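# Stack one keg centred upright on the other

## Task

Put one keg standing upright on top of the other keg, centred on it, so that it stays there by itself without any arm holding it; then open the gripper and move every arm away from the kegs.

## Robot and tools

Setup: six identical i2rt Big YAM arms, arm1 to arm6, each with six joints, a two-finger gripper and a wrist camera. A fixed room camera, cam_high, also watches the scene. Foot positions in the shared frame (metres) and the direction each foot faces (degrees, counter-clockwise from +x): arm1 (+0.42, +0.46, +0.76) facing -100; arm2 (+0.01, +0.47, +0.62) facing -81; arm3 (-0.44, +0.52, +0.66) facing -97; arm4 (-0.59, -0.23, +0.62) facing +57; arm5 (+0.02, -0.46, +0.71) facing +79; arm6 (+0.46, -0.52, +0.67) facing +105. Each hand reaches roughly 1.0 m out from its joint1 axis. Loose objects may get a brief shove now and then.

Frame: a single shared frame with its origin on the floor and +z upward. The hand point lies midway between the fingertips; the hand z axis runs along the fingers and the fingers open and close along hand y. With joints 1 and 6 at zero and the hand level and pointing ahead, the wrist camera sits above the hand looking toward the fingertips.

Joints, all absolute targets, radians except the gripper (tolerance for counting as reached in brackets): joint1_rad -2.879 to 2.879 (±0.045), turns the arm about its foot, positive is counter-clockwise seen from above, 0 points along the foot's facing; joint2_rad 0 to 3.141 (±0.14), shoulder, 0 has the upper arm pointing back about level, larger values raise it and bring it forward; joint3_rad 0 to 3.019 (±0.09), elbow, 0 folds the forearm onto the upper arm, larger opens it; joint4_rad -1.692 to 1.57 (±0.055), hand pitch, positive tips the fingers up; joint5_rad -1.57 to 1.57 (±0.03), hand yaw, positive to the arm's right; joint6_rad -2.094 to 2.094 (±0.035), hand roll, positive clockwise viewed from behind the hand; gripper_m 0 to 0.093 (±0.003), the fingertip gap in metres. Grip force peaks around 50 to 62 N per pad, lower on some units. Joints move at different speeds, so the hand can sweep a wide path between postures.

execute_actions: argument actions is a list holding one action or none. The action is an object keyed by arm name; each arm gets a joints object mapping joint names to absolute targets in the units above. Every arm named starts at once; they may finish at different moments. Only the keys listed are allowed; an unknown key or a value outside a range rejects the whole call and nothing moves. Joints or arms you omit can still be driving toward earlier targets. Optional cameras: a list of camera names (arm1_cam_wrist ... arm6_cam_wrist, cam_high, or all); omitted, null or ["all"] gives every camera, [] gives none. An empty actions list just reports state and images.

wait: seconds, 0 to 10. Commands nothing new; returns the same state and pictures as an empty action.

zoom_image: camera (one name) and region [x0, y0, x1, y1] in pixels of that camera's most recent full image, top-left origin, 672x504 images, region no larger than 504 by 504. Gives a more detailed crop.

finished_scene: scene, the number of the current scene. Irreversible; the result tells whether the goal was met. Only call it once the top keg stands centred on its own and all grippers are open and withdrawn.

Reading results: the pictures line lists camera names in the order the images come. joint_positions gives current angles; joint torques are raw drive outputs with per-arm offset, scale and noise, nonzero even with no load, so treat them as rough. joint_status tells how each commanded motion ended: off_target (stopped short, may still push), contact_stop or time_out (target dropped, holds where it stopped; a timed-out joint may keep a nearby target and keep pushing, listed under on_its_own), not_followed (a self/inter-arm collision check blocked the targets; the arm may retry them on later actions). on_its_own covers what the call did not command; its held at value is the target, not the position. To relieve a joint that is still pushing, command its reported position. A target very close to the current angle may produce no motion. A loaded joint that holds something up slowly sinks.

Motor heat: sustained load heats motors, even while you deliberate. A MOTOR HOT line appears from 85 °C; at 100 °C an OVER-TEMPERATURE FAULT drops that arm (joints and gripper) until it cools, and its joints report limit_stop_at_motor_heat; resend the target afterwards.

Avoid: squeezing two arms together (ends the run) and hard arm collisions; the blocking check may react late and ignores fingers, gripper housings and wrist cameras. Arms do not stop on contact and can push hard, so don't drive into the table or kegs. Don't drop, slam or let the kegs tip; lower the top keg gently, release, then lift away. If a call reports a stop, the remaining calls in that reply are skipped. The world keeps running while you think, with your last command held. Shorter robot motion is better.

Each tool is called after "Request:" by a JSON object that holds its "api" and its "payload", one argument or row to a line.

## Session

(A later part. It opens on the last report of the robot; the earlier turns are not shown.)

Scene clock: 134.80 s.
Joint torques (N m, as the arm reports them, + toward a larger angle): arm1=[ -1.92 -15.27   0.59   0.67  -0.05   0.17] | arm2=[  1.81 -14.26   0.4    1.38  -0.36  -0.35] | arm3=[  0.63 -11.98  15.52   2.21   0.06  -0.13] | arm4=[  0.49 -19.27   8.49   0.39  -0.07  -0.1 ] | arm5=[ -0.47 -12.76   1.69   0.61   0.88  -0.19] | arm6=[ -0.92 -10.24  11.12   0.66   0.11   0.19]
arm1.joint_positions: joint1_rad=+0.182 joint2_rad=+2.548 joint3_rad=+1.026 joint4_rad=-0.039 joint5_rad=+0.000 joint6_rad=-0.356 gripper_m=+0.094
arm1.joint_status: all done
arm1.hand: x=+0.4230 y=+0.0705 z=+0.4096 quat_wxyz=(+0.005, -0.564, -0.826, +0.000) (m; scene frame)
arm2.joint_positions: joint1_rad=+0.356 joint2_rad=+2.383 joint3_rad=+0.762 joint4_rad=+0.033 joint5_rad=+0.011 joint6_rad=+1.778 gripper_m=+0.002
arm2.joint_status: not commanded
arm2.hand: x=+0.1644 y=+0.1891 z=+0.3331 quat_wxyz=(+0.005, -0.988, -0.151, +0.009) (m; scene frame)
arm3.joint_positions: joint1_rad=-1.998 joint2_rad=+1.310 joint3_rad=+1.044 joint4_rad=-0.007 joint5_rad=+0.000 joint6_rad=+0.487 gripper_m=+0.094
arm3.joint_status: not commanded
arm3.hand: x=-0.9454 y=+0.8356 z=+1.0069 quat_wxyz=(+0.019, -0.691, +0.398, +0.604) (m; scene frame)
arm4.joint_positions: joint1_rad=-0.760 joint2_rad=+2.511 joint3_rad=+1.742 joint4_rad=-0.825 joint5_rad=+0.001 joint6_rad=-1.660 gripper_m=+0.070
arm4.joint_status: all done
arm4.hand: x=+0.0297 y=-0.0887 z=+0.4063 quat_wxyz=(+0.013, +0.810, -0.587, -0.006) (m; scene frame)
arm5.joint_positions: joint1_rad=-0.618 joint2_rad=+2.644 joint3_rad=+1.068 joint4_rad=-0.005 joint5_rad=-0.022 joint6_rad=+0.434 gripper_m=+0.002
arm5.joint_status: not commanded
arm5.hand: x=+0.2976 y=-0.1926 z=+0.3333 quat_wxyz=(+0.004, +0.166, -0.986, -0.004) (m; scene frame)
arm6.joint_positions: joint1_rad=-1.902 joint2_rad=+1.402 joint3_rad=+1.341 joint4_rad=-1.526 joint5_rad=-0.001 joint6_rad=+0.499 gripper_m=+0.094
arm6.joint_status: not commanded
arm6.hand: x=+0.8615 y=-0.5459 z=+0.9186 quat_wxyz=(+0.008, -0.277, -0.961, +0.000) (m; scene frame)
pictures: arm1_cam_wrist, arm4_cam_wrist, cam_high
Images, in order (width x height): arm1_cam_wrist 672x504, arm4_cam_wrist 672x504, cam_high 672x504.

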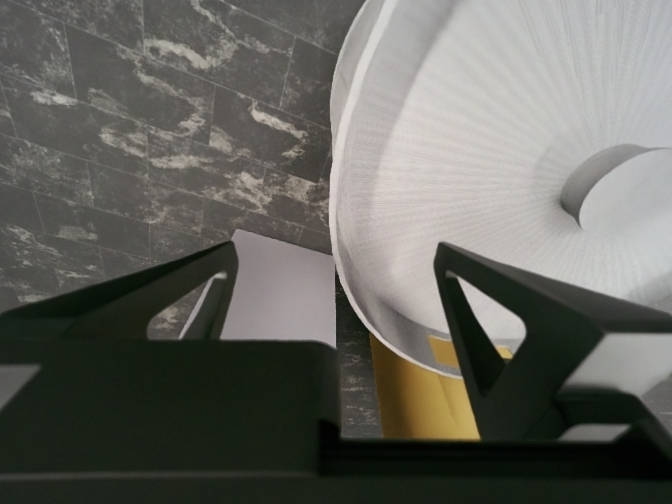

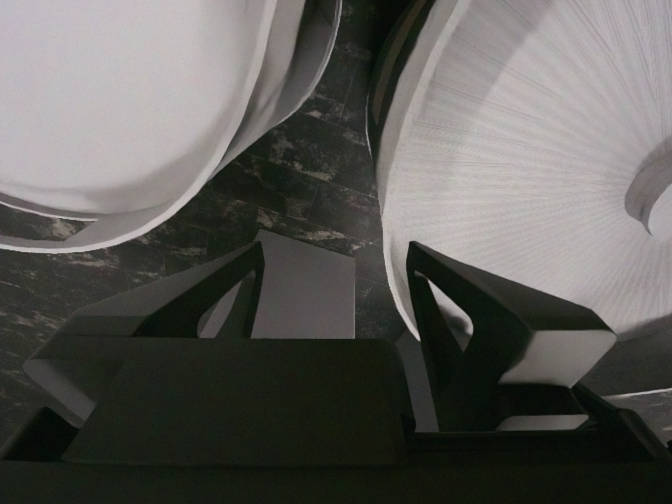

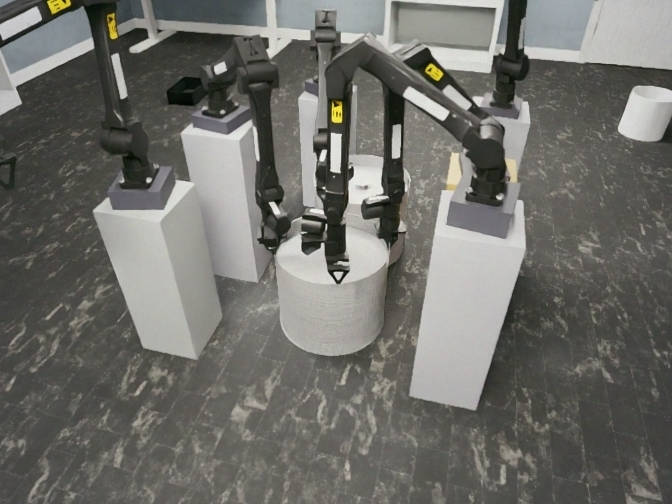

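Request:
{"api": "execute_actions", "payload": {
  "actions": [
    {"arm1":{"joints":{"joint2_rad":2.77,"joint3_rad":1.2,"joint4_rad":0.02}},"arm4":{"joints":{"joint1_rad":-0.725,"joint2_rad":2.53,"joint3_rad":1.83,"gripper_m":0.093}}}
  ],
  "cameras": []
}}

Request:
{"api": "execute_actions", "payload": {
  "actions": [
    {"arm4":{"joints":{"joint2_rad":2.672,"joint3_rad":1.9,"joint4_rad":-0.74}},"arm2":{"joints":{"gripper_m":0.03,"joint2_rad":2.405,"joint3_rad":0.78}},"arm5":{"joints":{"gripper_m":0.03,"joint2_rad":2.665,"joint3_rad":1.095}}}
  ],
  "cameras": ["arm1_cam_wrist","arm4_cam_wrist"]
}}

Scene clock: 146.90 s.
Joint torques (N m, as the arm reports them, + toward a larger angle): arm1=[ -1.96 -16.22  -0.02   0.33  -0.05   0.17] | arm2=[  1.6  -13.88   0.42   1.2   -0.33  -0.33] | arm3=[  0.1  -12.08  15.54   2.08   0.02  -0.12] | arm4=[  0.68 -17.71   9.25   0.46  -0.07  -0.08] | arm5=[ -0.74 -12.99   1.63   0.64   0.91  -0.19] | arm6=[ -0.91 -10.23  11.12   0.66   0.11   0.19]
arm1.joint_positions: joint1_rad=+0.182 joint2_rad=+2.772 joint3_rad=+1.197 joint4_rad=+0.018 joint5_rad=+0.000 joint6_rad=-0.356 gripper_m=+0.094
arm1.joint_status: all done
arm1.hand: x=+0.4224 y=+0.0653 z=+0.3270 quat_wxyz=(+0.004, -0.564, -0.826, +0.002) (m; scene frame)
arm2.joint_positions: joint1_rad=+0.356 joint2_rad=+2.383 joint3_rad=+0.762 joint4_rad=+0.033 joint5_rad=+0.011 joint6_rad=+1.778 gripper_m=+0.002
arm2.joint_status: not commanded
arm2.hand: x=+0.1644 y=+0.1891 z=+0.3331 quat_wxyz=(+0.005, -0.988, -0.151, +0.009) (m; scene frame)
arm3.joint_positions: joint1_rad=-1.998 joint2_rad=+1.310 joint3_rad=+1.044 joint4_rad=-0.007 joint5_rad=+0.000 joint6_rad=+0.487 gripper_m=+0.094
arm3.joint_status: not commanded
arm3.hand: x=-0.9454 y=+0.8356 z=+1.0069 quat_wxyz=(+0.019, -0.691, +0.398, +0.604) (m; scene frame)
arm4.joint_positions: joint1_rad=-0.729 joint2_rad=+2.521 joint3_rad=+1.797 joint4_rad=-0.824 joint5_rad=+0.001 joint6_rad=-1.660 gripper_m=+0.093
arm4.joint_status: all done
arm4.hand: x=+0.0489 y=-0.0635 z=+0.4154 quat_wxyz=(-0.005, +0.819, -0.574, +0.009) (m; scene frame)
arm5.joint_positions: joint1_rad=-0.618 joint2_rad=+2.644 joint3_rad=+1.068 joint4_rad=-0.005 joint5_rad=-0.022 joint6_rad=+0.434 gripper_m=+0.002
arm5.joint_status: not commanded
arm5.hand: x=+0.2976 y=-0.1926 z=+0.3333 quat_wxyz=(+0.004, +0.166, -0.986, -0.004) (m; scene frame)
arm6.joint_positions: joint1_rad=-1.902 joint2_rad=+1.402 joint3_rad=+1.341 joint4_rad=-1.526 joint5_rad=-0.001 joint6_rad=+0.499 gripper_m=+0.094
arm6.joint_status: not commanded
arm6.hand: x=+0.8615 y=-0.5459 z=+0.9186 quat_wxyz=(+0.008, -0.277, -0.961, +0.000) (m; scene frame)
pictures: none
No camera images: the call's "cameras" was empty. Leave "cameras" out to get every camera's image.

Scene clock: 148.00 s.
Joint torques (N m, as the arm reports them, + toward a larger angle): arm1=[ -2.   -16.09  -0.03   0.32  -0.05   0.17] | arm2=[  1.33 -13.76   0.2    0.97  -0.03  -0.34] | arm3=[  0.77 -11.93  15.63   2.02  -0.01  -0.17] | arm4=[  0.84 -19.75   7.59   0.32  -0.08  -0.09] | arm5=[ -0.05 -12.6    0.63   0.63   0.1   -0.06] | arm6=[ -0.87 -10.23  11.12   0.67   0.11   0.19]
arm1.joint_positions: joint1_rad=+0.182 joint2_rad=+2.772 joint3_rad=+1.197 joint4_rad=+0.018 joint5_rad=+0.000 joint6_rad=-0.356 gripper_m=+0.094
arm1.joint_status: not commanded
arm1.hand: x=+0.4224 y=+0.0653 z=+0.3270 quat_wxyz=(+0.004, -0.564, -0.826, +0.002) (m; scene frame)
arm2.joint_positions: joint1_rad=+0.356 joint2_rad=+2.398 joint3_rad=+0.776 joint4_rad=+0.045 joint5_rad=+0.002 joint6_rad=+1.775 gripper_m=+0.030
arm2.joint_status: all done
arm2.hand: x=+0.1685 y=+0.1849 z=+0.3283 quat_wxyz=(+0.001, -0.988, -0.153, +0.003) (m; scene frame)
arm3.joint_positions: joint1_rad=-1.998 joint2_rad=+1.310 joint3_rad=+1.044 joint4_rad=-0.007 joint5_rad=+0.000 joint6_rad=+0.487 gripper_m=+0.094
arm3.joint_status: not commanded
arm3.hand: x=-0.9454 y=+0.8356 z=+1.0069 quat_wxyz=(+0.019, -0.691, +0.398, +0.604) (m; scene frame)
arm4.joint_positions: joint1_rad=-0.729 joint2_rad=+2.691 joint3_rad=+1.879 joint4_rad=-0.746 joint5_rad=+0.001 joint6_rad=-1.660 gripper_m=+0.093
arm4.joint_status: all done
arm4.hand: x=+0.0462 y=-0.0649 z=+0.3301 quat_wxyz=(-0.001, +0.819, -0.574, +0.006) (m; scene frame)
arm5.joint_positions: joint1_rad=-0.624 joint2_rad=+2.649 joint3_rad=+1.092 joint4_rad=-0.005 joint5_rad=-0.002 joint6_rad=+0.418 gripper_m=+0.030
arm5.joint_status: all done
arm5.hand: x=+0.3103 y=-0.1880 z=+0.3318 quat_wxyz=(-0.009, +0.171, -0.985, -0.001) (m; scene frame)
arm6.joint_positions: joint1_rad=-1.902 joint2_rad=+1.402 joint3_rad=+1.341 joint4_rad=-1.526 joint5_rad=-0.001 joint6_rad=+0.499 gripper_m=+0.094
arm6.joint_status: not commanded
arm6.hand: x=+0.8615 y=-0.5459 z=+0.9186 quat_wxyz=(+0.008, -0.277, -0.961, +0.000) (m; scene frame)
pictures: arm1_cam_wrist, arm4_cam_wrist
Images, in order (width x height): arm1_cam_wrist 672x504, arm4_cam_wrist 672x504.

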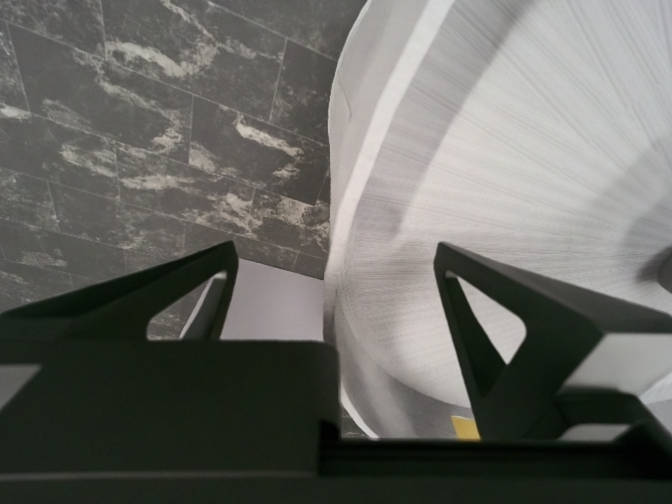

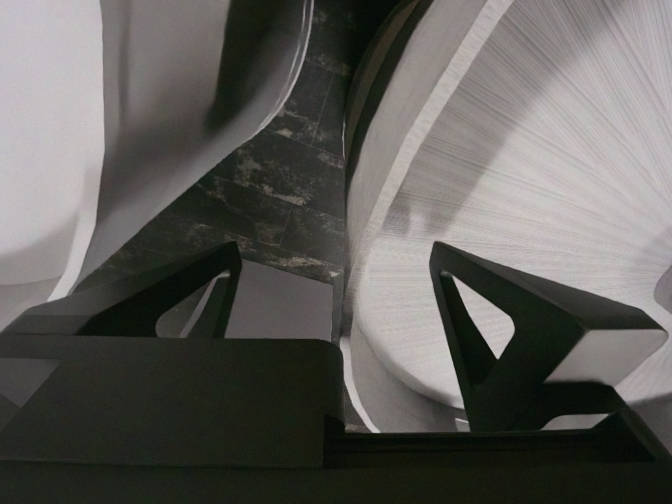

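Request:
{"api": "execute_actions", "payload": {
  "actions": [
    {"arm1":{"joints":{"gripper_m":0}},"arm2":{"joints":{"gripper_m":0}},"arm4":{"joints":{"gripper_m":0}},"arm5":{"joints":{"gripper_m":0}},"arm3":{"joints":{"joint1_rad":-0.5,"joint2_rad":1.2,"joint3_rad":0.5,"joint4_rad":0.3,"joint5_rad":-1.0,"joint6_rad":0}}}
  ],
  "cameras": []
}}

Request:
{"api": "execute_actions", "payload": {
  "actions": [
    {"arm1":{"joints":{"joint2_rad":2.51,"joint3_rad":1.055,"joint4_rad":-0.032}},"arm2":{"joints":{"joint2_rad":2.08,"joint3_rad":0.71,"joint4_rad":-0.084}},"arm5":{"joints":{"joint2_rad":2.35,"joint3_rad":1.005,"joint4_rad":-0.085}},"arm4":{"joints":{"joint2_rad":2.41,"joint3_rad":1.88,"joint4_rad":-0.817}}}
  ],
  "cameras": ["arm2_cam_wrist","arm3_cam_wrist","cam_high"]
}}

Scene clock: 172.13 s.
Joint torques (N m, as the arm reports them, + toward a larger angle): arm1=[ -2.04 -16.07   0.01   0.32   0.17  -0.12] | arm2=[  1.56 -14.     0.58   0.86   0.11  -0.43] | arm3=[ 0.41 -7.31  9.21  2.33 -0.3  -0.25] | arm4=[  0.75 -19.47   7.34  -0.02   0.07  -0.62] | arm5=[ -0.1  -12.39   0.6    0.61   0.27   0.31] | arm6=[ -0.92 -10.22  11.13   0.66   0.11   0.19]
arm1.joint_positions: joint1_rad=+0.183 joint2_rad=+2.772 joint3_rad=+1.196 joint4_rad=+0.018 joint5_rad=-0.006 joint6_rad=-0.328 gripper_m=+0.001
arm1.joint_status: all done
arm1.hand: x=+0.4240 y=+0.0658 z=+0.3270 quat_wxyz=(+0.001, -0.575, -0.818, +0.000) (m; scene frame)
arm2.joint_positions: joint1_rad=+0.357 joint2_rad=+2.401 joint3_rad=+0.771 joint4_rad=+0.045 joint5_rad=-0.001 joint6_rad=+1.790 gripper_m=+0.002
arm2.joint_status: all done
arm2.hand: x=+0.1668 y=+0.1896 z=+0.3274 quat_wxyz=(+0.006, -0.989, -0.146, +0.003) (m; scene frame)
arm3.joint_positions: joint1_rad=-0.509 joint2_rad=+1.204 joint3_rad=+0.494 joint4_rad=+0.282 joint5_rad=-0.997 joint6_rad=+0.010 gripper_m=+0.094
arm3.joint_status: all done
arm3.hand: x=-0.5573 y=+0.1206 z=+0.8521 quat_wxyz=(-0.575, -0.545, -0.560, +0.242) (m; scene frame)
arm4.joint_positions: joint1_rad=-0.729 joint2_rad=+2.690 joint3_rad=+1.883 joint4_rad=-0.733 joint5_rad=-0.003 joint6_rad=-1.607 gripper_m=+0.003
arm4.joint_status: all done
arm4.hand: x=+0.0517 y=-0.0628 z=+0.3320 quat_wxyz=(-0.009, +0.803, -0.596, +0.011) (m; scene frame)
arm5.joint_positions: joint1_rad=-0.624 joint2_rad=+2.649 joint3_rad=+1.092 joint4_rad=-0.004 joint5_rad=-0.006 joint6_rad=+0.374 gripper_m=+0.002
arm5.joint_status: all done
arm5.hand: x=+0.3101 y=-0.1875 z=+0.3317 quat_wxyz=(-0.008, +0.193, -0.981, -0.003) (m; scene frame)
arm6.joint_positions: joint1_rad=-1.902 joint2_rad=+1.402 joint3_rad=+1.341 joint4_rad=-1.526 joint5_rad=-0.001 joint6_rad=+0.499 gripper_m=+0.094
arm6.joint_status: not commanded
arm6.hand: x=+0.8615 y=-0.5459 z=+0.9186 quat_wxyz=(+0.008, -0.277, -0.961, +0.000) (m; scene frame)
pictures: none
No camera images: the call's "cameras" was empty. Leave "cameras" out to get every camera's image.

Scene clock: 174.30 s.
Joint torques (N m, as the arm reports them, + toward a larger angle): arm1=[ -1.97 -22.18   0.02  -0.08   0.53  -0.03] | arm2=[  1.23 -24.3    2.48   0.38  -0.07  -0.44] | arm3=[ 1.53 -7.06  9.1   2.22 -0.35 -0.21] | arm4=[  1.04 -29.12  10.15  -0.5    0.17  -0.53] | arm5=[  0.47 -21.12   1.36   0.22   0.46   0.43] | arm6=[ -0.92 -10.24  11.12   0.67   0.11   0.19]
arm1.joint_positions: joint1_rad=+0.182 joint2_rad=+2.590 joint3_rad=+1.055 joint4_rad=-0.026 joint5_rad=-0.017 joint6_rad=-0.337 gripper_m=+0.001
arm1.joint_status: all done
arm1.hand: x=+0.4259 y=+0.0689 z=+0.3947 quat_wxyz=(-0.002, -0.572, -0.820, -0.004) (m; scene frame)
arm2.joint_positions: joint1_rad=+0.363 joint2_rad=+2.186 joint3_rad=+0.690 joint4_rad=-0.084 joint5_rad=+0.005 joint6_rad=+1.789 gripper_m=+0.002
arm2.joint_status: all done
arm2.hand: x=+0.1681 y=+0.1894 z=+0.3925 quat_wxyz=(+0.003, -0.989, -0.150, +0.005) (m; scene frame)
arm3.joint_positions: joint1_rad=-0.509 joint2_rad=+1.204 joint3_rad=+0.494 joint4_rad=+0.282 joint5_rad=-0.997 joint6_rad=+0.010 gripper_m=+0.094
arm3.joint_status: not commanded
arm3.hand: x=-0.5573 y=+0.1206 z=+0.8521 quat_wxyz=(-0.575, -0.545, -0.560, +0.242) (m; scene frame)
arm4.joint_positions: joint1_rad=-0.732 joint2_rad=+2.573 joint3_rad=+1.836 joint4_rad=-0.796 joint5_rad=-0.005 joint6_rad=-1.616 gripper_m=+0.003
arm4.joint_status: joint2_rad time_out (moved -0.117 of -0.280); the others done
arm4.on_its_own: joint2_rad reads +2.573 and still pushes toward +2.410 since a time_out
arm4.hand: x=+0.0575 y=-0.0619 z=+0.3937 quat_wxyz=(-0.013, +0.805, -0.593, +0.012) (m; scene frame)
arm5.joint_positions: joint1_rad=-0.629 joint2_rad=+2.474 joint3_rad=+0.999 joint4_rad=-0.079 joint5_rad=-0.011 joint6_rad=+0.361 gripper_m=+0.002
arm5.joint_status: all done
arm5.hand: x=+0.3150 y=-0.1837 z=+0.3954 quat_wxyz=(-0.010, +0.197, -0.980, -0.007) (m; scene frame)
arm6.joint_positions: joint1_rad=-1.902 joint2_rad=+1.402 joint3_rad=+1.341 joint4_rad=-1.526 joint5_rad=-0.001 joint6_rad=+0.499 gripper_m=+0.094
arm6.joint_status: not commanded
arm6.hand: x=+0.8615 y=-0.5459 z=+0.9186 quat_wxyz=(+0.008, -0.277, -0.961, +0.000) (m; scene frame)
pictures: arm2_cam_wrist, arm3_cam_wrist, cam_high
Images, in order (width x height): arm2_cam_wrist 672x504, arm3_cam_wrist 672x504, cam_high 672x504.

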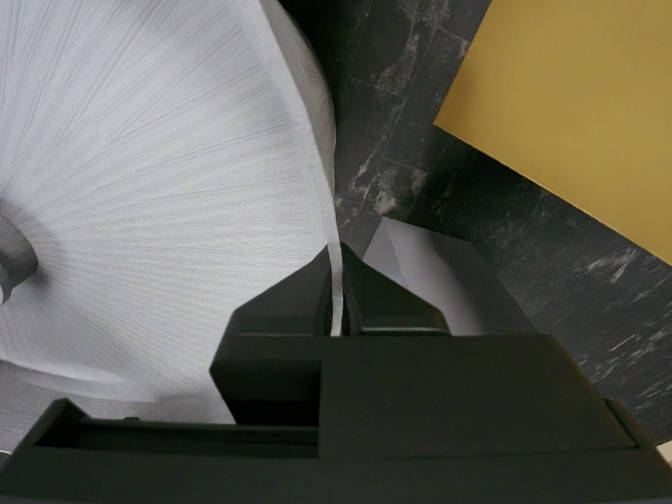

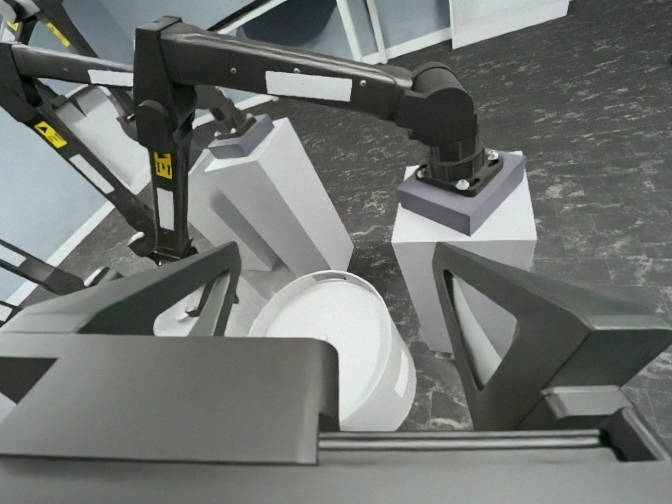

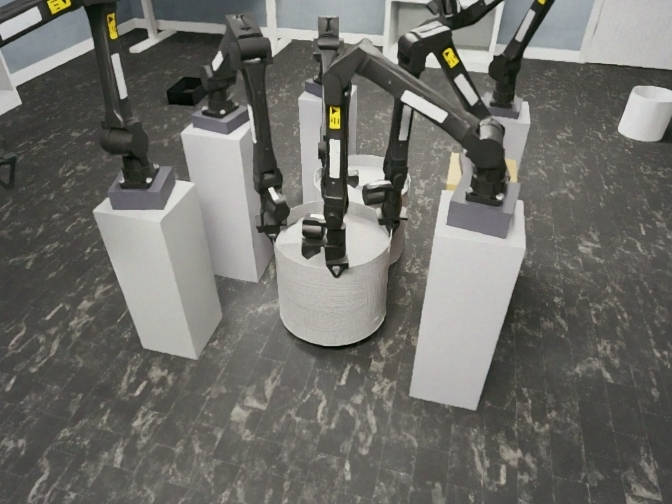

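Works nicely. Set down to plan without heat.

Request:
{"api": "execute_actions", "payload": {
  "actions": [
    {"arm1":{"joints":{"joint2_rad":2.74,"joint3_rad":1.2,"joint4_rad":0.02}},"arm2":{"joints":{"joint2_rad":2.35,"joint3_rad":0.775,"joint4_rad":0.05}},"arm5":{"joints":{"joint2_rad":2.6,"joint3_rad":1.095,"joint4_rad":0}},"arm4":{"joints":{"joint2_rad":2.65,"joint3_rad":1.9,"joint4_rad":-0.74}},"arm3":{"joints":{"joint1_rad":-0.6,"joint2_rad":2.4,"joint3_rad":1.2,"joint4_rad":1.3,"joint5_rad":-1.5,"joint6_rad":0}}}
  ],
  "cameras": ["arm3_cam_wrist"]
}}

Scene clock: 184.73 s.
Joint torques (N m, as the arm reports them, + toward a larger angle): arm1=[ -1.8  -18.93  -1.38   0.24   0.19  -0.2 ] | arm2=[  1.84 -19.6   -0.81   0.92  -0.47  -0.55] | arm3=[ -0.44 -19.14   6.74   2.03  -0.08  -0.18] | arm4=[  1.4  -20.48   9.22  -0.69  -0.26  -0.73] | arm5=[  0.78 -16.41   1.27   0.92   0.31   0.33] | arm6=[ -0.9  -10.26  11.12   0.66   0.11   0.19]
arm1.joint_positions: joint1_rad=+0.180 joint2_rad=+2.773 joint3_rad=+1.215 joint4_rad=+0.021 joint5_rad=-0.007 joint6_rad=-0.320 gripper_m=+0.001
arm1.joint_status: all done
arm1.hand: x=+0.4230 y=+0.0538 z=+0.3267 quat_wxyz=(-0.005, -0.579, -0.815, +0.008) (m; scene frame)
arm2.joint_positions: joint1_rad=+0.351 joint2_rad=+2.400 joint3_rad=+0.785 joint4_rad=+0.041 joint5_rad=+0.014 joint6_rad=+1.800 gripper_m=+0.002
arm2.joint_status: all done
arm2.hand: x=+0.1669 y=+0.1804 z=+0.3274 quat_wxyz=(-0.002, -0.990, -0.138, +0.008) (m; scene frame)
arm3.joint_positions: joint1_rad=-0.591 joint2_rad=+2.409 joint3_rad=+1.176 joint4_rad=+1.284 joint5_rad=-1.497 joint6_rad=+0.008 gripper_m=+0.094
arm3.joint_status: all done
arm3.hand: x=-0.6819 y=-0.0154 z=+0.6402 quat_wxyz=(-0.648, -0.257, -0.656, +0.289) (m; scene frame)
arm4.joint_positions: joint1_rad=-0.736 joint2_rad=+2.682 joint3_rad=+1.860 joint4_rad=-0.712 joint5_rad=+0.006 joint6_rad=-1.598 gripper_m=+0.002
arm4.joint_status: all done
arm4.hand: x=+0.0496 y=-0.0695 z=+0.3311 quat_wxyz=(-0.009, +0.798, -0.602, +0.016) (m; scene frame)
arm5.joint_positions: joint1_rad=-0.635 joint2_rad=+2.650 joint3_rad=+1.080 joint4_rad=-0.011 joint5_rad=-0.008 joint6_rad=+0.373 gripper_m=+0.002
arm5.joint_status: all done
arm5.hand: x=+0.3061 y=-0.1967 z=+0.3315 quat_wxyz=(+0.000, +0.188, -0.982, +0.001) (m; scene frame)
arm6.joint_positions: joint1_rad=-1.902 joint2_rad=+1.402 joint3_rad=+1.341 joint4_rad=-1.526 joint5_rad=-0.001 joint6_rad=+0.499 gripper_m=+0.094
arm6.joint_status: not commanded
arm6.hand: x=+0.8615 y=-0.5459 z=+0.9186 quat_wxyz=(+0.008, -0.277, -0.961, +0.000) (m; scene frame)
pictures: arm3_cam_wrist
joint command not followed: on one or more control steps a check withheld the commanded joint targets of the arm5 arm, and it was not sent them on those steps.
cause: the commanded joint targets would bring a part of the robot too close to another arm (this arm's wrist (the part past joint 4) and the other arm's wrist (the part past joint 4)); next, command targets that bring no part of the robot closer to that arm.
Images, in order (width x height): arm3_cam_wrist 672x504.

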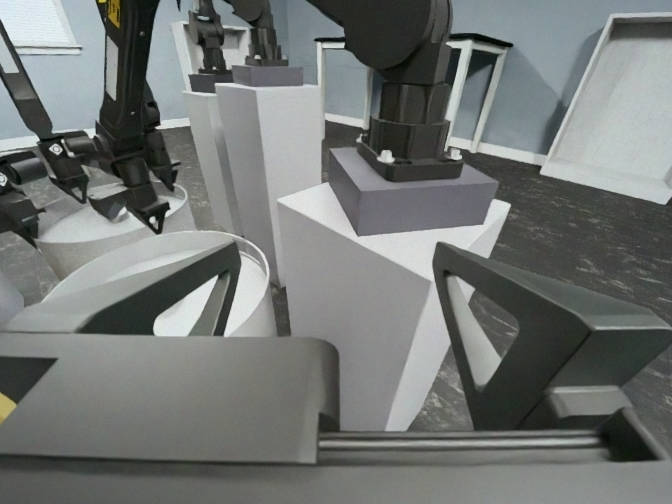

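Request:
{"api": "execute_actions", "payload": {
  "actions": [
    {"arm3":{"joints":{"joint1_rad":-1.4}},"arm1":{"joints":{"joint2_rad":2.51,"joint3_rad":1.055,"joint4_rad":-0.032,"joint6_rad":-0.33}},"arm2":{"joints":{"joint2_rad":2.08,"joint3_rad":0.71,"joint4_rad":-0.084,"joint6_rad":1.79}},"arm5":{"joints":{"joint2_rad":2.35,"joint3_rad":1.005,"joint4_rad":-0.085,"joint6_rad":0.375}},"arm4":{"joints":{"joint2_rad":2.44,"joint3_rad":1.87,"joint4_rad":-0.817,"joint6_rad":-1.61}}}
  ],
  "cameras": []
}}

Request:
{"api": "execute_actions", "payload": {
  "actions": [
    {"arm1":{"joints":{"joint2_rad":2.025,"joint3_rad":0.905,"joint4_rad":-0.331}},"arm2":{"joints":{"joint2_rad":1.515,"joint3_rad":0.75,"joint4_rad":-0.619}},"arm5":{"joints":{"joint2_rad":1.865,"joint3_rad":0.915,"joint4_rad":-0.432}},"arm4":{"joints":{"joint2_rad":2.17,"joint3_rad":1.88,"joint4_rad":-1.089}}}
  ],
  "cameras": []
}}

Request:
{"api": "execute_actions", "payload": {
  "actions": [
    {"arm1":{"joints":{"joint2_rad":1.575,"joint3_rad":0.98,"joint4_rad":-0.815}},"arm2":{"joints":{"joint2_rad":1.16,"joint3_rad":1.02,"joint4_rad":-1.206}},"arm5":{"joints":{"joint2_rad":1.445,"joint3_rad":1.055,"joint4_rad":-0.939}},"arm4":{"joints":{"joint2_rad":2.02,"joint3_rad":2.11,"joint4_rad":-1.459}}}
  ],
  "cameras": ["cam_high","arm4_cam_wrist"]
}}

Scene clock: 221.90 s.
Joint torques (N m, as the arm reports them, + toward a larger angle): arm1=[ -1.99 -22.28   0.07  -0.17   0.79   0.02] | arm2=[  1.17 -24.41   2.54   0.41  -0.01  -0.27] | arm3=[  2.63 -19.37   5.32   2.1   -0.1   -0.19] | arm4=[  0.63 -27.62   9.2   -0.76   0.02  -0.12] | arm5=[  0.55 -21.51   1.15   0.04   0.61   0.14] | arm6=[ -0.9  -10.24  11.12   0.66   0.11   0.19]
arm1.joint_positions: joint1_rad=+0.183 joint2_rad=+2.588 joint3_rad=+1.056 joint4_rad=-0.024 joint5_rad=-0.024 joint6_rad=-0.328 gripper_m=+0.001
arm1.joint_status: all done
arm1.hand: x=+0.4274 y=+0.0670 z=+0.3954 quat_wxyz=(-0.007, -0.575, -0.818, -0.004) (m; scene frame)
arm2.joint_positions: joint1_rad=+0.367 joint2_rad=+2.184 joint3_rad=+0.690 joint4_rad=-0.085 joint5_rad=+0.001 joint6_rad=+1.804 gripper_m=+0.002
arm2.joint_status: all done
arm2.hand: x=+0.1703 y=+0.1896 z=+0.3933 quat_wxyz=(+0.002, -0.990, -0.144, +0.002) (m; scene frame)
arm3.joint_positions: joint1_rad=-1.414 joint2_rad=+2.409 joint3_rad=+1.192 joint4_rad=+1.284 joint5_rad=-1.497 joint6_rad=+0.008 gripper_m=+0.094
arm3.joint_status: all done
arm3.hand: x=-1.0029 y=+0.3330 z=+0.6426 quat_wxyz=(-0.475, -0.494, -0.501, +0.528) (m; scene frame)
arm4.joint_positions: joint1_rad=-0.728 joint2_rad=+2.579 joint3_rad=+1.836 joint4_rad=-0.786 joint5_rad=-0.002 joint6_rad=-1.593 gripper_m=+0.003
arm4.joint_status: all done
arm4.hand: x=+0.0571 y=-0.0603 z=+0.3897 quat_wxyz=(-0.013, +0.799, -0.601, +0.014) (m; scene frame)
arm5.joint_positions: joint1_rad=-0.631 joint2_rad=+2.482 joint3_rad=+1.001 joint4_rad=-0.076 joint5_rad=-0.015 joint6_rad=+0.360 gripper_m=+0.002
arm5.joint_status: all done
arm5.hand: x=+0.3141 y=-0.1845 z=+0.3926 quat_wxyz=(-0.008, +0.197, -0.980, -0.008) (m; scene frame)
arm6.joint_positions: joint1_rad=-1.902 joint2_rad=+1.402 joint3_rad=+1.341 joint4_rad=-1.526 joint5_rad=-0.001 joint6_rad=+0.499 gripper_m=+0.094
arm6.joint_status: not commanded
arm6.hand: x=+0.8615 y=-0.5459 z=+0.9186 quat_wxyz=(+0.008, -0.277, -0.961, +0.000) (m; scene frame)
pictures: none
No camera images: the call's "cameras" was empty. Leave "cameras" out to get every camera's image.

Scene clock: 223.20 s.
Joint torques (N m, as the arm reports them, + toward a larger angle): arm1=[ -2.73 -20.94   5.87   0.77   0.3   -0.08] | arm2=[  0.47 -23.03  10.6    0.28   0.15  -0.31] | arm3=[  1.46 -18.94   5.03   2.19  -0.05  -0.19] | arm4=[  1.35 -26.51  12.34  -0.24  -0.24  -0.08] | arm5=[  2.08 -19.6    7.13   0.45   0.39   0.28] | arm6=[ -0.9  -10.21  11.12   0.66   0.11   0.19]
arm1.joint_positions: joint1_rad=+0.195 joint2_rad=+2.107 joint3_rad=+0.873 joint4_rad=-0.344 joint5_rad=-0.009 joint6_rad=-0.318 gripper_m=+0.001
arm1.joint_status: all done
arm1.hand: x=+0.4311 y=+0.0648 z=+0.5661 quat_wxyz=(+0.006, -0.574, -0.818, -0.009) (m; scene frame)
arm2.joint_positions: joint1_rad=+0.367 joint2_rad=+1.632 joint3_rad=+0.672 joint4_rad=-0.616 joint5_rad=-0.003 joint6_rad=+1.804 gripper_m=+0.002
arm2.joint_status: all done
arm2.hand: x=+0.1749 y=+0.1833 z=+0.5644 quat_wxyz=(+0.002, -0.990, -0.144, +0.000) (m; scene frame)
arm3.joint_positions: joint1_rad=-1.414 joint2_rad=+2.409 joint3_rad=+1.192 joint4_rad=+1.284 joint5_rad=-1.497 joint6_rad=+0.008 gripper_m=+0.094
arm3.joint_status: not commanded
arm3.hand: x=-1.0029 y=+0.3330 z=+0.6426 quat_wxyz=(-0.475, -0.494, -0.501, +0.528) (m; scene frame)
arm4.joint_positions: joint1_rad=-0.738 joint2_rad=+2.302 joint3_rad=+1.825 joint4_rad=-1.075 joint5_rad=+0.005 joint6_rad=-1.598 gripper_m=+0.004
arm4.joint_status: all done
arm4.hand: x=+0.0586 y=-0.0663 z=+0.5647 quat_wxyz=(-0.002, +0.798, -0.603, +0.010) (m; scene frame)
arm5.joint_positions: joint1_rad=-0.648 joint2_rad=+1.992 joint3_rad=+0.861 joint4_rad=-0.433 joint5_rad=-0.009 joint6_rad=+0.345 gripper_m=+0.002
arm5.joint_status: all done
arm5.hand: x=+0.3189 y=-0.1885 z=+0.5669 quat_wxyz=(-0.006, +0.195, -0.981, -0.003) (m; scene frame)
arm6.joint_positions: joint1_rad=-1.902 joint2_rad=+1.402 joint3_rad=+1.341 joint4_rad=-1.526 joint5_rad=-0.001 joint6_rad=+0.499 gripper_m=+0.094
arm6.joint_status: not commanded
arm6.hand: x=+0.8615 y=-0.5459 z=+0.9186 quat_wxyz=(+0.008, -0.277, -0.961, +0.000) (m; scene frame)
pictures: none
No camera images: the call's "cameras" was empty. Leave "cameras" out to get every camera's image.

Scene clock: 225.80 s.
Joint torques (N m, as the arm reports them, + toward a larger angle): arm1=[ -1.57 -30.89  14.71  -2.29   0.65   0.47] | arm2=[  1.15 -18.91  16.33  -0.6   -0.13  -0.11] | arm3=[  1.88 -19.25   5.4    1.98  -0.07  -0.18] | arm4=[ -0.36 -32.9   18.05  -3.49   0.33  -0.08] | arm5=[-0.14 -7.59  3.75 -0.15  2.33  0.19] | arm6=[ -0.91 -10.22  11.12   0.66   0.11   0.19]
arm1.joint_positions: joint1_rad=+0.182 joint2_rad=+1.793 joint3_rad=+0.874 joint4_rad=-0.770 joint5_rad=-0.020 joint6_rad=-0.374 gripper_m=+0.002
arm1.joint_status: joint2_rad time_out (moved -0.313 of -0.532); joint3_rad time_out (moved +0.001 of +0.107); the others done
arm1.on_its_own: joint2_rad reads +1.793 and still pushes toward +1.575 since a time_out; joint3_rad reads +0.874 and still pushes toward +0.980 since a time_out
arm1.hand: x=+0.4286 y=+0.0869 z=+0.6884 quat_wxyz=(+0.033, -0.556, -0.828, -0.058) (m; scene frame)
arm2.joint_positions: joint1_rad=+0.361 joint2_rad=+1.260 joint3_rad=+0.865 joint4_rad=-1.176 joint5_rad=+0.005 joint6_rad=+1.789 gripper_m=+0.003
arm2.joint_status: joint3_rad time_out (moved +0.193 of +0.348); the others done
arm2.on_its_own: joint3_rad reads +0.865 and still pushes toward +0.978 since a time_out
arm2.hand: x=+0.1687 y=+0.1885 z=+0.7378 quat_wxyz=(-0.002, -0.989, -0.149, +0.003) (m; scene frame)
arm3.joint_positions: joint1_rad=-1.414 joint2_rad=+2.409 joint3_rad=+1.192 joint4_rad=+1.284 joint5_rad=-1.497 joint6_rad=+0.008 gripper_m=+0.094
arm3.joint_status: not commanded
arm3.hand: x=-1.0029 y=+0.3330 z=+0.6426 quat_wxyz=(-0.475, -0.494, -0.501, +0.528) (m; scene frame)
arm4.joint_positions: joint1_rad=-0.714 joint2_rad=+2.245 joint3_rad=+1.987 joint4_rad=-1.349 joint5_rad=-0.009 joint6_rad=-1.598 gripper_m=+0.006
arm4.joint_status: joint2_rad time_out (moved -0.056 of -0.282); joint3_rad time_out (moved +0.162 of +0.285); joint4_rad time_out (moved -0.274 of -0.384)
arm4.on_its_own: joint2_rad reads +2.245 and still pushes toward +2.020 since a time_out; joint3_rad reads +1.987 and still pushes toward +2.100 since a time_out; joint4_rad reads -1.349 and still pushes toward -1.459 since a time_out
arm4.hand: x=+0.0565 y=-0.0469 z=+0.6593 quat_wxyz=(+0.016, +0.805, -0.593, -0.013) (m; scene frame)
arm5.joint_positions: joint1_rad=-0.622 joint2_rad=+1.932 joint3_rad=+0.874 joint4_rad=-0.430 joint5_rad=-0.058 joint6_rad=+0.353 gripper_m=+0.008
arm5.joint_status: joint2_rad time_out (moved -0.059 of -0.547); joint3_rad time_out (moved +0.013 of +0.194); joint4_rad time_out (moved +0.004 of -0.506)
arm5.on_its_own: joint2_rad is held at +2.002, not at your +1.445, since a time_out; joint3_rad is held at +0.866, not at your +1.055, since a time_out; joint4_rad is held at -0.448, not at your -0.939, since a time_out
arm5.hand: x=+0.3229 y=-0.1583 z=+0.5929 quat_wxyz=(-0.025, +0.205, -0.977, -0.044) (m; scene frame)
arm6.joint_positions: joint1_rad=-1.902 joint2_rad=+1.402 joint3_rad=+1.341 joint4_rad=-1.526 joint5_rad=-0.001 joint6_rad=+0.499 gripper_m=+0.094
arm6.joint_status: not commanded
arm6.hand: x=+0.8615 y=-0.5459 z=+0.9186 quat_wxyz=(+0.008, -0.277, -0.961, +0.000) (m; scene frame)
pictures: arm4_cam_wrist, cam_high
joint command not followed: on one or more control steps a check withheld the commanded joint targets of the arm1 arm, and it was not sent them on those steps.
cause: the commanded joint targets would bring a part of the robot too close to another arm (this arm's wrist (the part past joint 4) and the other arm's wrist (the part past joint 4)); next, command targets that bring no part of the robot closer to that arm.
joint command not followed: on one or more control steps a check withheld the commanded joint targets of the arm5 arm, and it was not sent them on those steps.
cause: the commanded joint targets would bring a part of the robot too close to another arm (this arm's wrist (the part past joint 4) and the other arm's wrist (the part past joint 4)); next, command targets that bring no part of the robot closer to that arm.
Images, in order (width x height): arm4_cam_wrist 672x504, cam_high 672x504.

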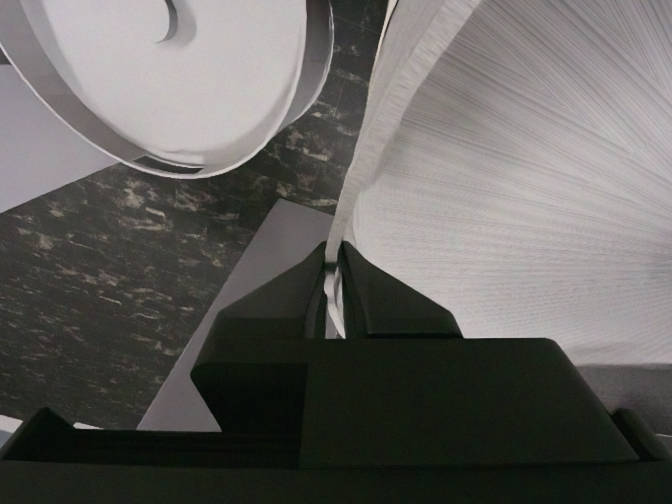

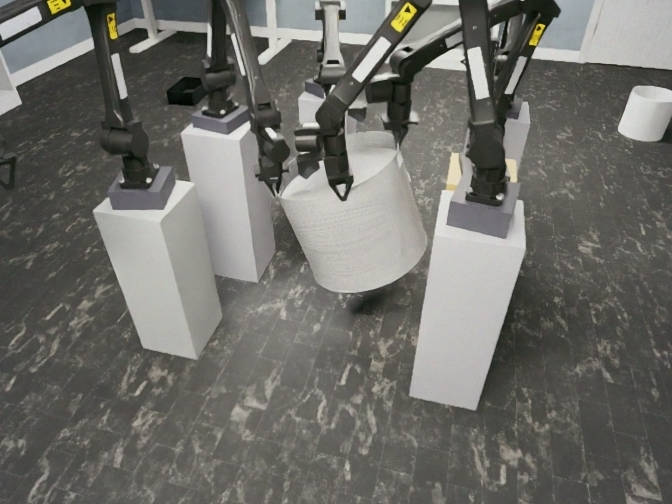

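Raise arm5 without opening the elbow first.

Request:
{"api": "execute_actions", "payload": {
  "actions": [
    {"arm5":{"joints":{"joint2_rad":1.6,"joint3_rad":0.9,"joint4_rad":-0.72}}}
  ],
  "cameras": []
}}

Request:
{"api": "execute_actions", "payload": {
  "actions": [
    {"arm5":{"joints":{"joint2_rad":1.445,"joint3_rad":1.0,"joint4_rad":-0.939}}}
  ]
}}

Scene clock: 242.23 s.
Joint torques (N m, as the arm reports them, + toward a larger angle): arm1=[ -1.41 -22.21  15.81  -1.22   0.27   0.22] | arm2=[  0.84 -19.5   16.16  -0.23  -0.08  -0.23] | arm3=[  2.12 -19.63   5.25   1.93  -0.09  -0.16] | arm4=[  0.36 -27.21  18.24  -1.15  -0.02  -0.19] | arm5=[  1.09 -15.26   8.28  -0.05   1.06   0.14] | arm6=[ -0.92 -10.22  11.12   0.67   0.11   0.19]
arm1.joint_positions: joint1_rad=+0.173 joint2_rad=+1.695 joint3_rad=+0.874 joint4_rad=-0.786 joint5_rad=-0.009 joint6_rad=-0.347 gripper_m=+0.002
arm1.joint_status: not commanded
arm1.on_its_own: joint3_rad reads +0.874 and still pushes toward +0.980 since a time_out
arm1.hand: x=+0.4238 y=+0.0729 z=+0.7240 quat_wxyz=(+0.014, -0.571, -0.820, -0.021) (m; scene frame)
arm2.joint_positions: joint1_rad=+0.361 joint2_rad=+1.262 joint3_rad=+0.865 joint4_rad=-1.187 joint5_rad=+0.004 joint6_rad=+1.793 gripper_m=+0.003
arm2.joint_status: not commanded
arm2.on_its_own: joint3_rad reads +0.865 and still pushes toward +0.978 since a time_out
arm2.hand: x=+0.1676 y=+0.1910 z=+0.7372 quat_wxyz=(+0.004, -0.989, -0.147, +0.005) (m; scene frame)
arm3.joint_positions: joint1_rad=-1.414 joint2_rad=+2.409 joint3_rad=+1.192 joint4_rad=+1.284 joint5_rad=-1.497 joint6_rad=+0.008 gripper_m=+0.094
arm3.joint_status: not commanded
arm3.hand: x=-1.0029 y=+0.3330 z=+0.6426 quat_wxyz=(-0.475, -0.494, -0.501, +0.528) (m; scene frame)
arm4.joint_positions: joint1_rad=-0.718 joint2_rad=+2.166 joint3_rad=+1.987 joint4_rad=-1.417 joint5_rad=-0.001 joint6_rad=-1.586 gripper_m=+0.005
arm4.joint_status: not commanded
arm4.on_its_own: joint2_rad reads +2.166 and still pushes toward +2.020 since a time_out; joint3_rad reads +1.987 and still pushes toward +2.100 since a time_out; joint4_rad moved -0.068 to your old target -1.459
arm4.hand: x=+0.0466 y=-0.0539 z=+0.7113 quat_wxyz=(+0.013, +0.800, -0.600, -0.006) (m; scene frame)
arm5.joint_positions: joint1_rad=-0.633 joint2_rad=+1.678 joint3_rad=+0.861 joint4_rad=-0.707 joint5_rad=-0.026 joint6_rad=+0.358 gripper_m=+0.003
arm5.joint_status: all done
arm5.hand: x=+0.3114 y=-0.1815 z=+0.6857 quat_wxyz=(-0.019, +0.197, -0.980, -0.021) (m; scene frame)
arm6.joint_positions: joint1_rad=-1.902 joint2_rad=+1.402 joint3_rad=+1.341 joint4_rad=-1.526 joint5_rad=-0.001 joint6_rad=+0.499 gripper_m=+0.094
arm6.joint_status: not commanded
arm6.hand: x=+0.8615 y=-0.5459 z=+0.9186 quat_wxyz=(+0.008, -0.277, -0.961, +0.000) (m; scene frame)
pictures: none
No camera images: the call's "cameras" was empty. Leave "cameras" out to get every camera's image.

Scene clock: 244.33 s.
Joint torques (N m, as the arm reports them, + toward a larger angle): arm1=[ -0.97 -19.48  15.28  -1.18   0.15  -0.01] | arm2=[  1.57 -19.37  16.3   -0.88  -0.22  -0.35] | arm3=[  2.45 -19.75   5.33   2.01  -0.1   -0.2 ] | arm4=[  0.11 -24.82  18.14  -0.27  -0.15  -0.33] | arm5=[  0.76 -18.79  13.38  -2.51   0.79  -0.05] | arm6=[ -0.89 -10.25  11.11   0.67   0.11   0.19]
arm1.joint_positions: joint1_rad=+0.169 joint2_rad=+1.663 joint3_rad=+0.885 joint4_rad=-0.787 joint5_rad=-0.006 joint6_rad=-0.325 gripper_m=+0.002
arm1.joint_status: not commanded
arm1.on_its_own: joint3_rad reads +0.885 and still pushes toward +0.980 since a time_out
arm1.hand: x=+0.4216 y=+0.0623 z=+0.7383 quat_wxyz=(+0.004, -0.582, -0.813, -0.003) (m; scene frame)
arm2.joint_positions: joint1_rad=+0.361 joint2_rad=+1.263 joint3_rad=+0.865 joint4_rad=-1.173 joint5_rad=+0.008 joint6_rad=+1.811 gripper_m=+0.003
arm2.joint_status: not commanded
arm2.on_its_own: joint3_rad reads +0.865 and still pushes toward +0.978 since a time_out
arm2.hand: x=+0.1687 y=+0.1877 z=+0.7371 quat_wxyz=(-0.003, -0.990, -0.138, +0.004) (m; scene frame)
arm3.joint_positions: joint1_rad=-1.414 joint2_rad=+2.409 joint3_rad=+1.192 joint4_rad=+1.284 joint5_rad=-1.497 joint6_rad=+0.008 gripper_m=+0.094
arm3.joint_status: not commanded
arm3.hand: x=-1.0029 y=+0.3330 z=+0.6426 quat_wxyz=(-0.475, -0.494, -0.501, +0.528) (m; scene frame)
arm4.joint_positions: joint1_rad=-0.718 joint2_rad=+2.135 joint3_rad=+1.989 joint4_rad=-1.449 joint5_rad=+0.003 joint6_rad=-1.574 gripper_m=+0.005
arm4.joint_status: not commanded
arm4.on_its_own: joint3_rad reads +1.989 and still pushes toward +2.100 since a time_out
arm4.hand: x=+0.0405 y=-0.0560 z=+0.7312 quat_wxyz=(+0.015, +0.796, -0.605, -0.005) (m; scene frame)
arm5.joint_positions: joint1_rad=-0.632 joint2_rad=+1.595 joint3_rad=+0.891 joint4_rad=-0.871 joint5_rad=-0.020 joint6_rad=+0.382 gripper_m=+0.002
arm5.joint_status: joint2_rad time_out (moved -0.083 of -0.233); joint3_rad time_out (moved +0.030 of +0.139); joint4_rad time_out (moved -0.164 of -0.232)
arm5.on_its_own: joint2_rad reads +1.595 and still pushes toward +1.445 since a time_out; joint3_rad reads +0.891 and still pushes toward +1.000 since a time_out; joint4_rad reads -0.871 and still pushes toward -0.939 since a time_out
arm5.hand: x=+0.3014 y=-0.1917 z=+0.7241 quat_wxyz=(+0.001, +0.185, -0.983, -0.005) (m; scene frame)
arm6.joint_positions: joint1_rad=-1.902 joint2_rad=+1.402 joint3_rad=+1.341 joint4_rad=-1.526 joint5_rad=-0.001 joint6_rad=+0.499 gripper_m=+0.094
arm6.joint_status: not commanded
arm6.hand: x=+0.8615 y=-0.5459 z=+0.9186 quat_wxyz=(+0.008, -0.277, -0.961, +0.000) (m; scene frame)
pictures: arm1_cam_wrist, arm2_cam_wrist, arm3_cam_wrist, arm4_cam_wrist, arm5_cam_wrist, arm6_cam_wrist, cam_high
Images, in order (width x height): arm1_cam_wrist 672x504, arm2_cam_wrist 672x504, arm3_cam_wrist 672x504, arm4_cam_wrist 672x504, arm5_cam_wrist 672x504, arm6_cam_wrist 672x504, cam_high 672x504.

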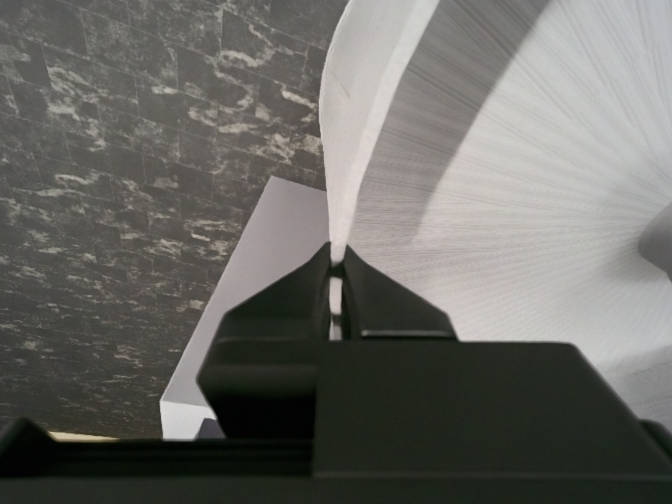

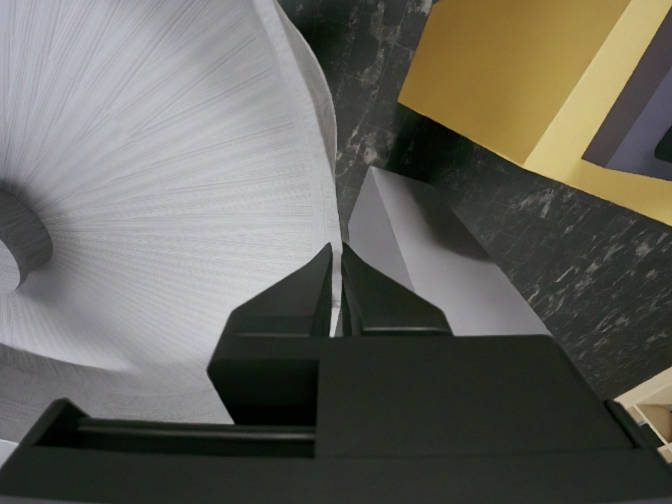

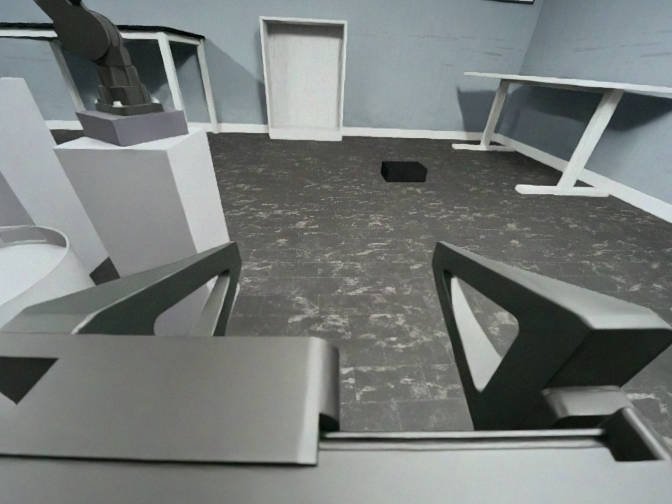

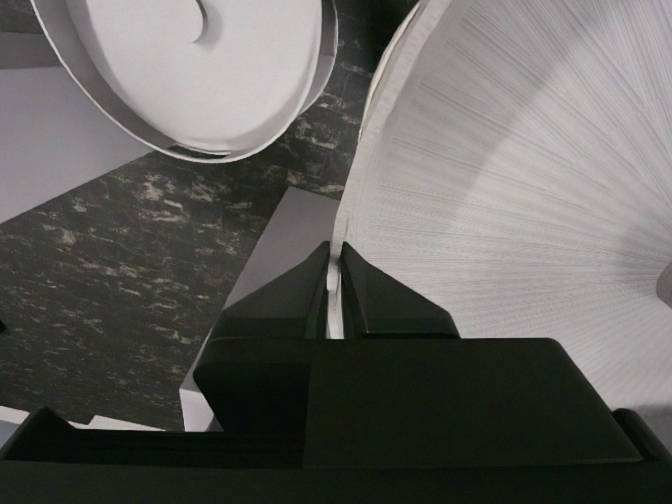

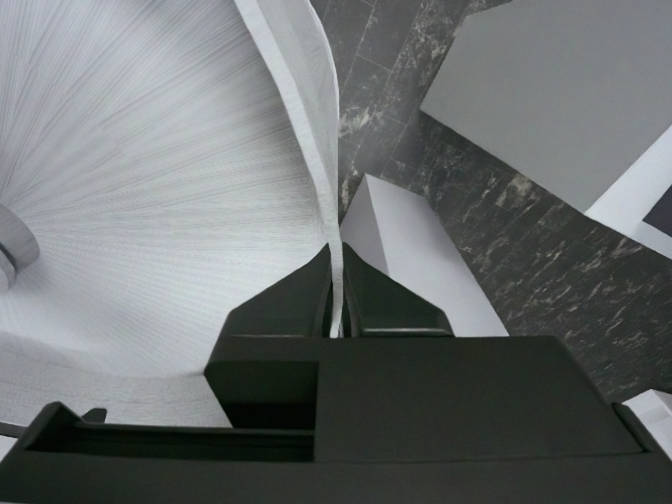

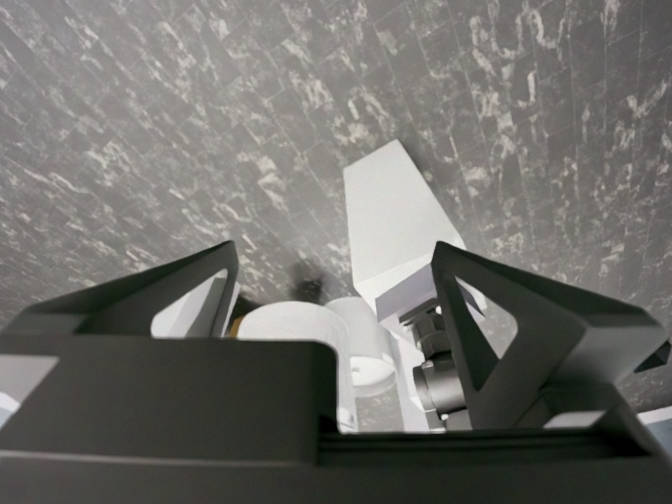

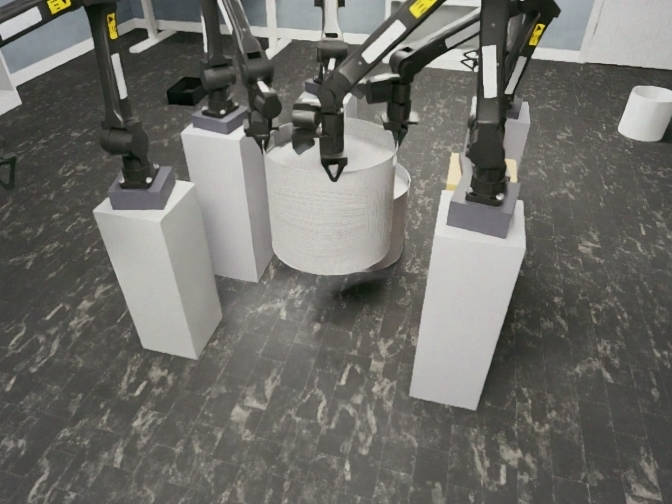

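Request:
{"api": "execute_actions", "payload": {
  "actions": [
    {"arm1":{"joints":{"joint1_rad":-0.015,"joint6_rad":-0.527,"joint2_rad":1.57,"joint3_rad":1.0,"joint4_rad":-0.825}},"arm2":{"joints":{"joint1_rad":0.12,"joint6_rad":1.55,"joint2_rad":1.07,"joint3_rad":0.94,"joint4_rad":-1.24}},"arm5":{"joints":{"joint1_rad":-0.46,"joint6_rad":0.54,"joint2_rad":1.35,"joint3_rad":0.93,"joint4_rad":-0.94}},"arm4":{"joints":{"joint1_rad":-0.685,"joint6_rad":-1.565,"joint2_rad":1.8,"joint3_rad":1.8,"joint4_rad":-1.35}}}
  ],
  "cameras": ["cam_high"]
}}

Scene clock: 255.77 s.
Joint torques (N m, as the arm reports them, + toward a larger angle): arm1=[ -1.69 -18.56  16.68  -0.07  -0.01   0.1 ] | arm2=[  0.47 -15.55  16.72   0.73   0.31  -0.23] | arm3=[  1.98 -19.13   5.42   1.92  -0.03  -0.12] | arm4=[  0.49 -23.16  15.69   0.89  -0.06  -0.18] | arm5=[  2.36 -17.72  13.29  -0.07   0.34   0.25] | arm6=[ -0.9  -10.23  11.12   0.67   0.11   0.19]
arm1.joint_positions: joint1_rad=-0.017 joint2_rad=+1.650 joint3_rad=+0.890 joint4_rad=-0.820 joint5_rad=-0.001 joint6_rad=-0.533 gripper_m=+0.002
arm1.joint_status: joint3_rad time_out (moved +0.005 of +0.115); the others done
arm1.on_its_own: joint3_rad reads +0.890 and still pushes toward +1.000 since a time_out
arm1.hand: x=+0.3480 y=+0.0728 z=+0.7454 quat_wxyz=(+0.009, -0.573, -0.820, -0.008) (m; scene frame)
arm2.joint_positions: joint1_rad=+0.125 joint2_rad=+1.154 joint3_rad=+0.825 joint4_rad=-1.253 joint5_rad=-0.007 joint6_rad=+1.561 gripper_m=+0.003
arm2.joint_status: joint3_rad time_out (moved -0.040 of +0.075); the others done
arm2.on_its_own: joint3_rad reads +0.825 and still pushes toward +0.938 since a time_out
arm2.hand: x=+0.0910 y=+0.1925 z=+0.7538 quat_wxyz=(+0.005, -0.989, -0.145, -0.002) (m; scene frame)
arm3.joint_positions: joint1_rad=-1.414 joint2_rad=+2.409 joint3_rad=+1.192 joint4_rad=+1.284 joint5_rad=-1.497 joint6_rad=+0.008 gripper_m=+0.094
arm3.joint_status: not commanded
arm3.hand: x=-1.0029 y=+0.3330 z=+0.6426 quat_wxyz=(-0.475, -0.494, -0.501, +0.528) (m; scene frame)
arm4.joint_positions: joint1_rad=-0.685 joint2_rad=+1.925 joint3_rad=+1.716 joint4_rad=-1.373 joint5_rad=+0.000 joint6_rad=-1.543 gripper_m=+0.004
arm4.joint_status: all done
arm4.hand: x=-0.0287 y=-0.0540 z=+0.7556 quat_wxyz=(+0.009, +0.797, -0.604, -0.001) (m; scene frame)
arm5.joint_positions: joint1_rad=-0.478 joint2_rad=+1.497 joint3_rad=+0.824 joint4_rad=-0.931 joint5_rad=-0.008 joint6_rad=+0.513 gripper_m=+0.003
arm5.joint_status: joint2_rad time_out (moved -0.097 of -0.245); joint3_rad time_out (moved -0.067 of +0.039); the others done
arm5.on_its_own: joint2_rad reads +1.497 and still pushes toward +1.350 since a time_out; joint3_rad reads +0.824 and still pushes toward +0.930 since a time_out
arm5.hand: x=+0.2354 y=-0.1819 z=+0.7381 quat_wxyz=(+0.009, +0.196, -0.980, +0.010) (m; scene frame)
arm6.joint_positions: joint1_rad=-1.902 joint2_rad=+1.402 joint3_rad=+1.341 joint4_rad=-1.526 joint5_rad=-0.001 joint6_rad=+0.499 gripper_m=+0.094
arm6.joint_status: not commanded
arm6.hand: x=+0.8615 y=-0.5459 z=+0.9186 quat_wxyz=(+0.008, -0.277, -0.961, +0.000) (m; scene frame)
pictures: cam_high
Images, in order (width x height): cam_high 672x504.

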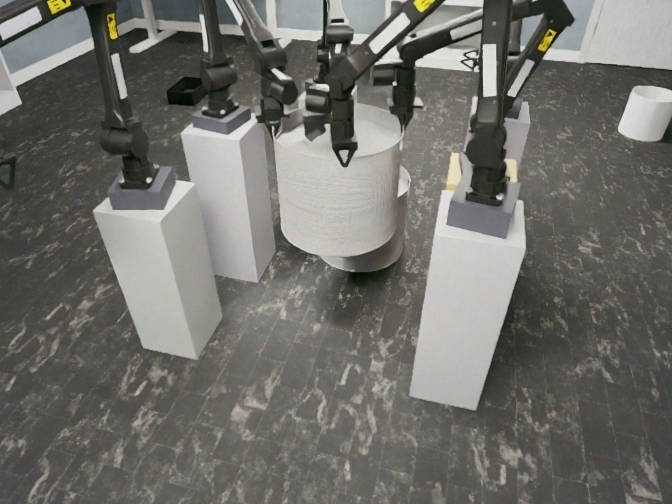

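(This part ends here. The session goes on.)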